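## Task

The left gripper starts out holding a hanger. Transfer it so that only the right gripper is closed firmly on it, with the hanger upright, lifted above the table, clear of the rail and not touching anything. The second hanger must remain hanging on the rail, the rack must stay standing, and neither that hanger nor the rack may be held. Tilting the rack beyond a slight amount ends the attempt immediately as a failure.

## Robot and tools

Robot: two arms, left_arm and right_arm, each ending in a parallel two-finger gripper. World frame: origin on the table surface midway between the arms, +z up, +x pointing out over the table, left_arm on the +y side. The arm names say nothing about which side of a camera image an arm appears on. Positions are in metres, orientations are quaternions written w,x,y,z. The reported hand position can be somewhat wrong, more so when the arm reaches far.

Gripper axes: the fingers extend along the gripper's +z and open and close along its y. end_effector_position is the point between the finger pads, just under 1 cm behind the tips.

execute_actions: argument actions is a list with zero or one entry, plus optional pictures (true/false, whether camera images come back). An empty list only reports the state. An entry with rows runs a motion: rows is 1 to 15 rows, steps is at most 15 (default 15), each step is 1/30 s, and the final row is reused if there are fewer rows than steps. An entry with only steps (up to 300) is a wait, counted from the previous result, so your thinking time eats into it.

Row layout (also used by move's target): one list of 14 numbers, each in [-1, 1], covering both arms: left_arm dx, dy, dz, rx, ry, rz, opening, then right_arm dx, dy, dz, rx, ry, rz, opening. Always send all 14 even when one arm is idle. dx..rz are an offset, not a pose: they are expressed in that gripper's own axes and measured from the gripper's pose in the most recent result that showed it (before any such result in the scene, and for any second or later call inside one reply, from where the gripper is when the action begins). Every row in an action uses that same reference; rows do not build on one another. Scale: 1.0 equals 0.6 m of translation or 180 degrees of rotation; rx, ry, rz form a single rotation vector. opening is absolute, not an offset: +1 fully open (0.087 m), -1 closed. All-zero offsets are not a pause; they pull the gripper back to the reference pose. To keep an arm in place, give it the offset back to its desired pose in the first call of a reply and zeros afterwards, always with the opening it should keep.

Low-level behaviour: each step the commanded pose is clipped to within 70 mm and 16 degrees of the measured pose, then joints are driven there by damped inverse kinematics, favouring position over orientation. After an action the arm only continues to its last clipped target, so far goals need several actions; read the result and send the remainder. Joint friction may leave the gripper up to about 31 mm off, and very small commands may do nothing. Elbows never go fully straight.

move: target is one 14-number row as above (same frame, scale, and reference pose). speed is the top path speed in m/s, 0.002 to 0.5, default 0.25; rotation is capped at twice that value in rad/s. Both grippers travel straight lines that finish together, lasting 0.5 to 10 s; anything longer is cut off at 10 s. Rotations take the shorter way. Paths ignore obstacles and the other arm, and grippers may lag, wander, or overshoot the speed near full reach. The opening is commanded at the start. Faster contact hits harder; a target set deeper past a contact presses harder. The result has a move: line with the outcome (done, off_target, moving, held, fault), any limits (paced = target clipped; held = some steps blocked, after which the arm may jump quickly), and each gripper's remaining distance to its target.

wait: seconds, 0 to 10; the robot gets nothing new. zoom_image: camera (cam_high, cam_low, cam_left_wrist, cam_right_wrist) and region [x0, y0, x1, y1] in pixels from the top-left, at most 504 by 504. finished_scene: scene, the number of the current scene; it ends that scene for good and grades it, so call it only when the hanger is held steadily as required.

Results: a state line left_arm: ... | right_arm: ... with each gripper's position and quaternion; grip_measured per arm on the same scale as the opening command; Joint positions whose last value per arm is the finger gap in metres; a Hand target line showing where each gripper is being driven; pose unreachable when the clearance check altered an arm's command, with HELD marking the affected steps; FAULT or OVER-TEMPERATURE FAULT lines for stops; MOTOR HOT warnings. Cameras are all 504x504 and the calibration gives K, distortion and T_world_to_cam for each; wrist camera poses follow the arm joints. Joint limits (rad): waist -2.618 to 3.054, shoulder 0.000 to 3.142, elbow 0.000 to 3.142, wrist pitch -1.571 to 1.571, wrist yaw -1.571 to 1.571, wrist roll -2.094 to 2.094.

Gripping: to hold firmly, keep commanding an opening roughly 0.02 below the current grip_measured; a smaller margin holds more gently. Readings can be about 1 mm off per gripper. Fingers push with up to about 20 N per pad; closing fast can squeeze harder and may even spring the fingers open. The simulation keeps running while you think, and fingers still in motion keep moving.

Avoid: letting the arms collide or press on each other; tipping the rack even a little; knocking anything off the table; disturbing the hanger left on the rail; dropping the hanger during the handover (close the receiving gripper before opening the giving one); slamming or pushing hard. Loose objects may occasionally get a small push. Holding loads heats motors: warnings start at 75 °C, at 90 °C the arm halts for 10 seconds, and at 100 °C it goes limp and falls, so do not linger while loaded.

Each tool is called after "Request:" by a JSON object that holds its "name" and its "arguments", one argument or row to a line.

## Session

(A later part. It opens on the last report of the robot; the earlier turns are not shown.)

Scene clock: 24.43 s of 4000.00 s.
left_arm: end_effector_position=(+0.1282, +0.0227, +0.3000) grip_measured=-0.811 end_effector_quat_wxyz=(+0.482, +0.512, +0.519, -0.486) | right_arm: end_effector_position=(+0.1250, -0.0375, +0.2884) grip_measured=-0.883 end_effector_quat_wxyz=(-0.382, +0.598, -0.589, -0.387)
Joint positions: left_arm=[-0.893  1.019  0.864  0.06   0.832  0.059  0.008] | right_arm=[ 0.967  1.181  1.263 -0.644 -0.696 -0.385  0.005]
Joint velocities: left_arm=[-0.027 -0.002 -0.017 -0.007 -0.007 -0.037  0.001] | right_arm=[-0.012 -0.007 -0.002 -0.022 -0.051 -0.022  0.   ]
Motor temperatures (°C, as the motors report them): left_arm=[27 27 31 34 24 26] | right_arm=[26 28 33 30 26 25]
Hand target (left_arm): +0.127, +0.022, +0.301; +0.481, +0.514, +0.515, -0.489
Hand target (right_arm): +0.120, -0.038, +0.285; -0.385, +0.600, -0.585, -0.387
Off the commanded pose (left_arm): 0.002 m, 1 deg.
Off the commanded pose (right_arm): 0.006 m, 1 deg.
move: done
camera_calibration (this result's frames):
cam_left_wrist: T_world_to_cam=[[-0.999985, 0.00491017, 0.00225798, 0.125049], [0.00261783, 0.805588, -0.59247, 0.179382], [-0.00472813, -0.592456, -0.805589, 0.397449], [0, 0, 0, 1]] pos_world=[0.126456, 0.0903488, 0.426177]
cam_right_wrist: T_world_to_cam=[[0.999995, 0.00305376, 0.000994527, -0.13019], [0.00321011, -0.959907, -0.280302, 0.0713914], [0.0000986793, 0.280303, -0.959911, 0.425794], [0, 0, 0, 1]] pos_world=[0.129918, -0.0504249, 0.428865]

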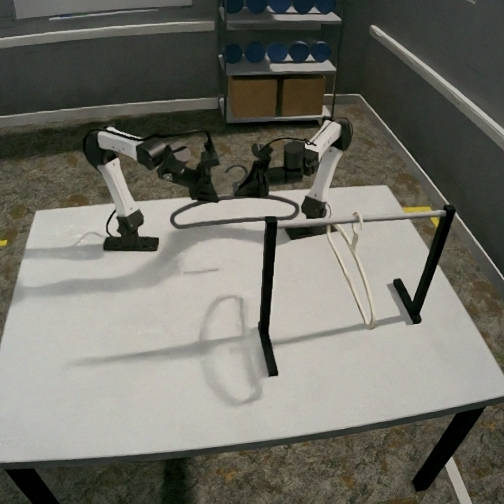

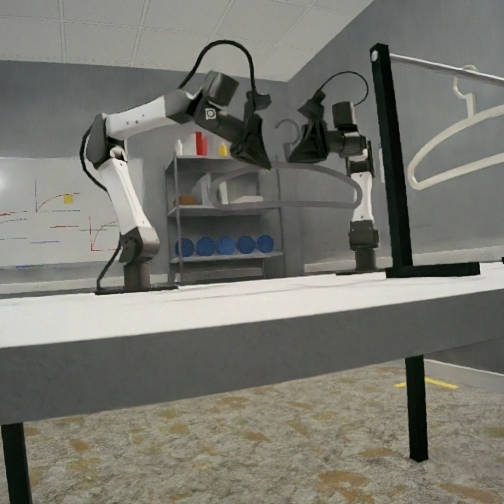

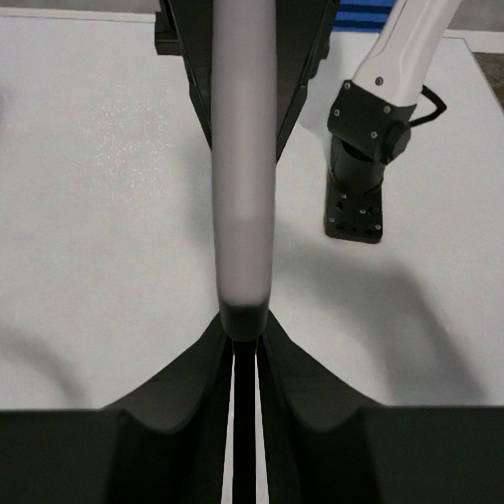

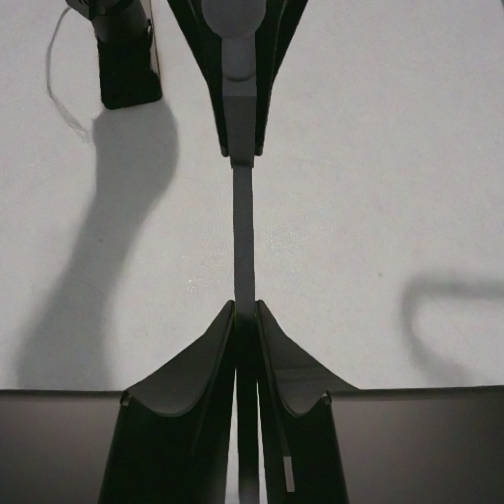

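The bar is just thinner; it's gripped across its full height.

Request:
{"name": "move", "arguments": {
  "target": [0,0,0,0,0,0,0.3,0,0,0,0,0,0,-0.95]
}}

Request:
{"name": "move", "arguments": {
  "target": [-0.1,0,-0.14,0,0,0,0.3,0.065,-0.03,-0.14,0,0,0,-0.95],
  "speed": 0.08
}}

Scene clock: 26.90 s of 4000.00 s.
left_arm: end_effector_position=(+0.1282, +0.0226, +0.3002) grip_measured=+0.300 end_effector_quat_wxyz=(+0.482, +0.512, +0.519, -0.486) | right_arm: end_effector_position=(+0.1238, -0.0395, +0.2854) grip_measured=-0.883 end_effector_quat_wxyz=(-0.375, +0.598, -0.594, -0.386)
Joint positions: left_arm=[-0.893  1.019  0.864  0.061  0.832  0.059  0.057] | right_arm=[ 0.967  1.181  1.263 -0.661 -0.692 -0.384  0.005]
Joint velocities: left_arm=[ 0.007 -0.012  0.017  0.037 -0.007  0.022  0.001] | right_arm=[ 0.007 -0.002 -0.017  0.037 -0.022  0.037  0.001]
Motor temperatures (°C, as the motors report them): left_arm=[27 27 31 34 24 26] | right_arm=[26 28 33 30 26 25]
Hand target (left_arm): +0.128, +0.023, +0.300; +0.482, +0.512, +0.519, -0.486
Hand target (right_arm): +0.125, -0.038, +0.288; -0.382, +0.598, -0.589, -0.387
Off the commanded pose (left_arm): 0.000 m, 0 deg.
Off the commanded pose (right_arm): 0.004 m, 1 deg.
move: done
camera_calibration (this result's frames):
cam_left_wrist: T_world_to_cam=[[-0.999987, 0.00491118, 0.00168899, 0.125253], [0.00295357, 0.805285, -0.59288, 0.179579], [-0.00427186, -0.592867, -0.805289, 0.397408], [0, 0, 0, 1]] pos_world=[0.126419, 0.0903828, 0.426286]
cam_right_wrist: T_world_to_cam=[[0.999949, -0.000536666, -0.0100986, -0.125953], [-0.00321361, -0.963693, -0.266993, 0.0654603], [-0.00958868, 0.267012, -0.963646, 0.425209], [0, 0, 0, 1]] pos_world=[0.130234, -0.0505198, 0.425957]

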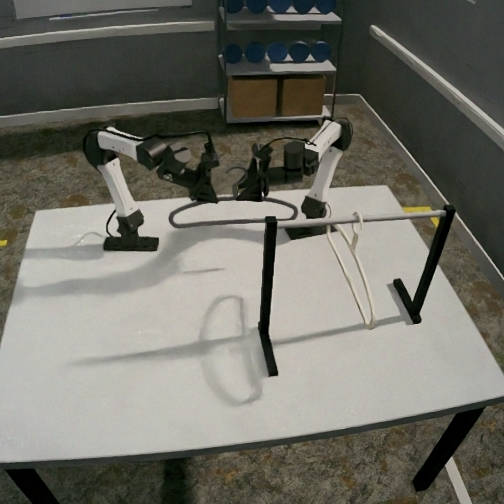

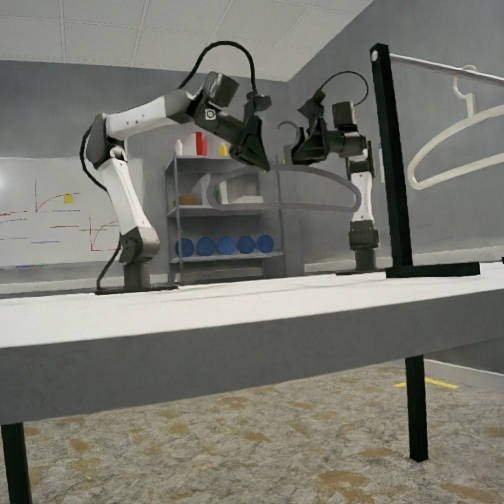

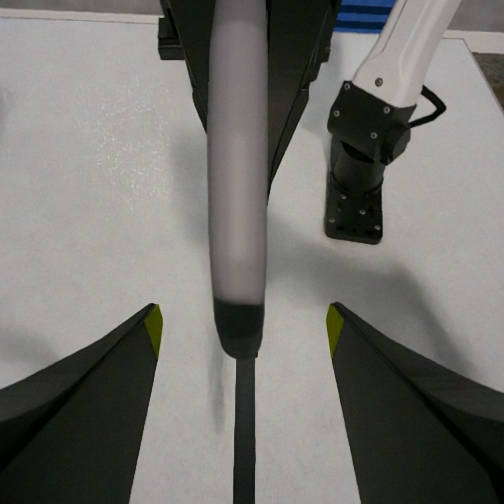

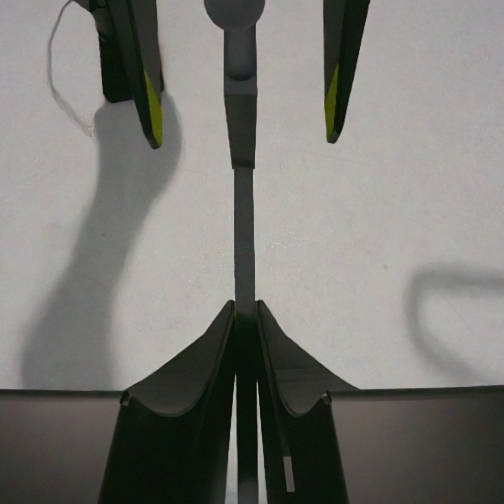

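Scene clock: 28.80 s of 4000.00 s.
left_arm: end_effector_position=(+0.1323, +0.0971, +0.3560) grip_measured=+0.300 end_effector_quat_wxyz=(+0.473, +0.510, +0.525, -0.490) | right_arm: end_effector_position=(+0.1408, -0.1323, +0.2693) grip_measured=-0.883 end_effector_quat_wxyz=(-0.354, +0.597, -0.612, -0.380)
Joint positions: left_arm=[-0.542  0.948  1.099 -0.341  1.183  0.144  0.057] | right_arm=[ 0.555  1.141  1.284 -1.103 -0.973 -0.821  0.005]
Joint velocities: left_arm=[-0.012 -0.012  0.012 -0.022  0.037  0.007  0.001] | right_arm=[-0.007  0.007 -0.027 -0.037 -0.051 -0.066  0.   ]
Motor temperatures (°C, as the motors report them): left_arm=[27 27 32 34 24 26] | right_arm=[26 28 33 30 26 25]
Hand target (left_arm): +0.129, +0.101, +0.365; +0.482, +0.513, +0.519, -0.485
Hand target (right_arm): +0.142, -0.132, +0.285; -0.376, +0.600, -0.595, -0.380
Off the commanded pose (left_arm): 0.011 m, 1 deg.
Off the commanded pose (right_arm): 0.016 m, 3 deg.
move: off_target (left_arm, right_arm)
camera_calibration (this result's frames):
cam_left_wrist: T_world_to_cam=[[-0.999673, 0.0085789, 0.0240963, 0.120548], [-0.00717339, 0.810233, -0.586064, 0.151118], [-0.0245514, -0.586045, -0.809906, 0.490219], [0, 0, 0, 1]] pos_world=[0.133628, 0.163816, 0.482692]
cam_right_wrist: T_world_to_cam=[[0.999074, -0.0116039, -0.0414364, -0.136107], [-0.0205804, -0.974531, -0.223305, -0.0390015], [-0.0377898, 0.223951, -0.973867, 0.435709], [0, 0, 0, 1]] pos_world=[0.151643, -0.137165, 0.409974]

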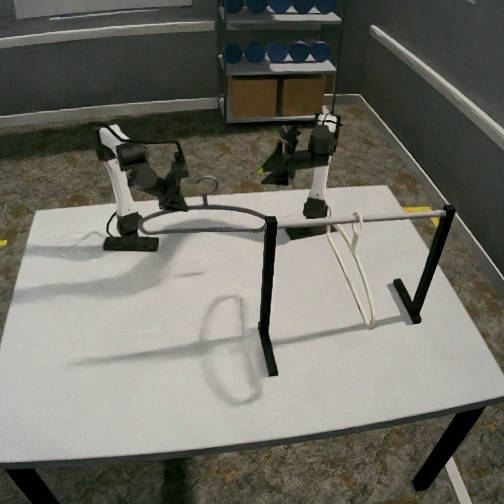

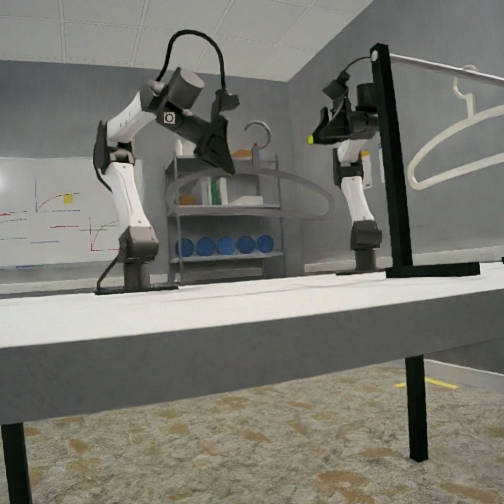

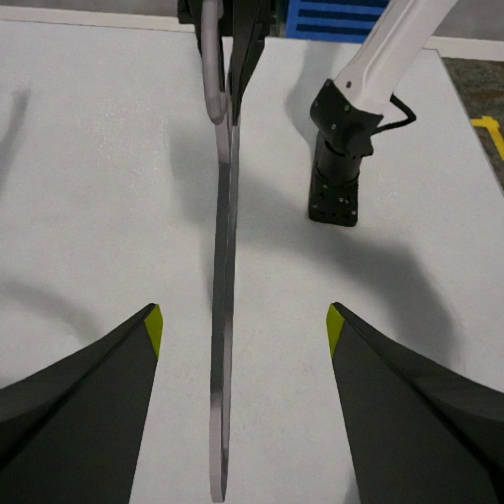

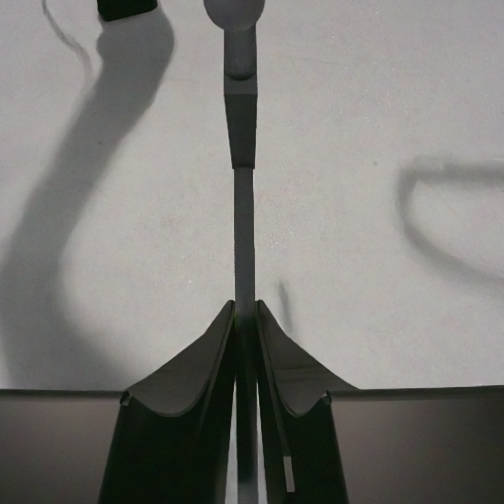

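Request:
{"name": "finished_scene", "arguments": {
  "scene": 2
}}

The scene is finished: the task was done.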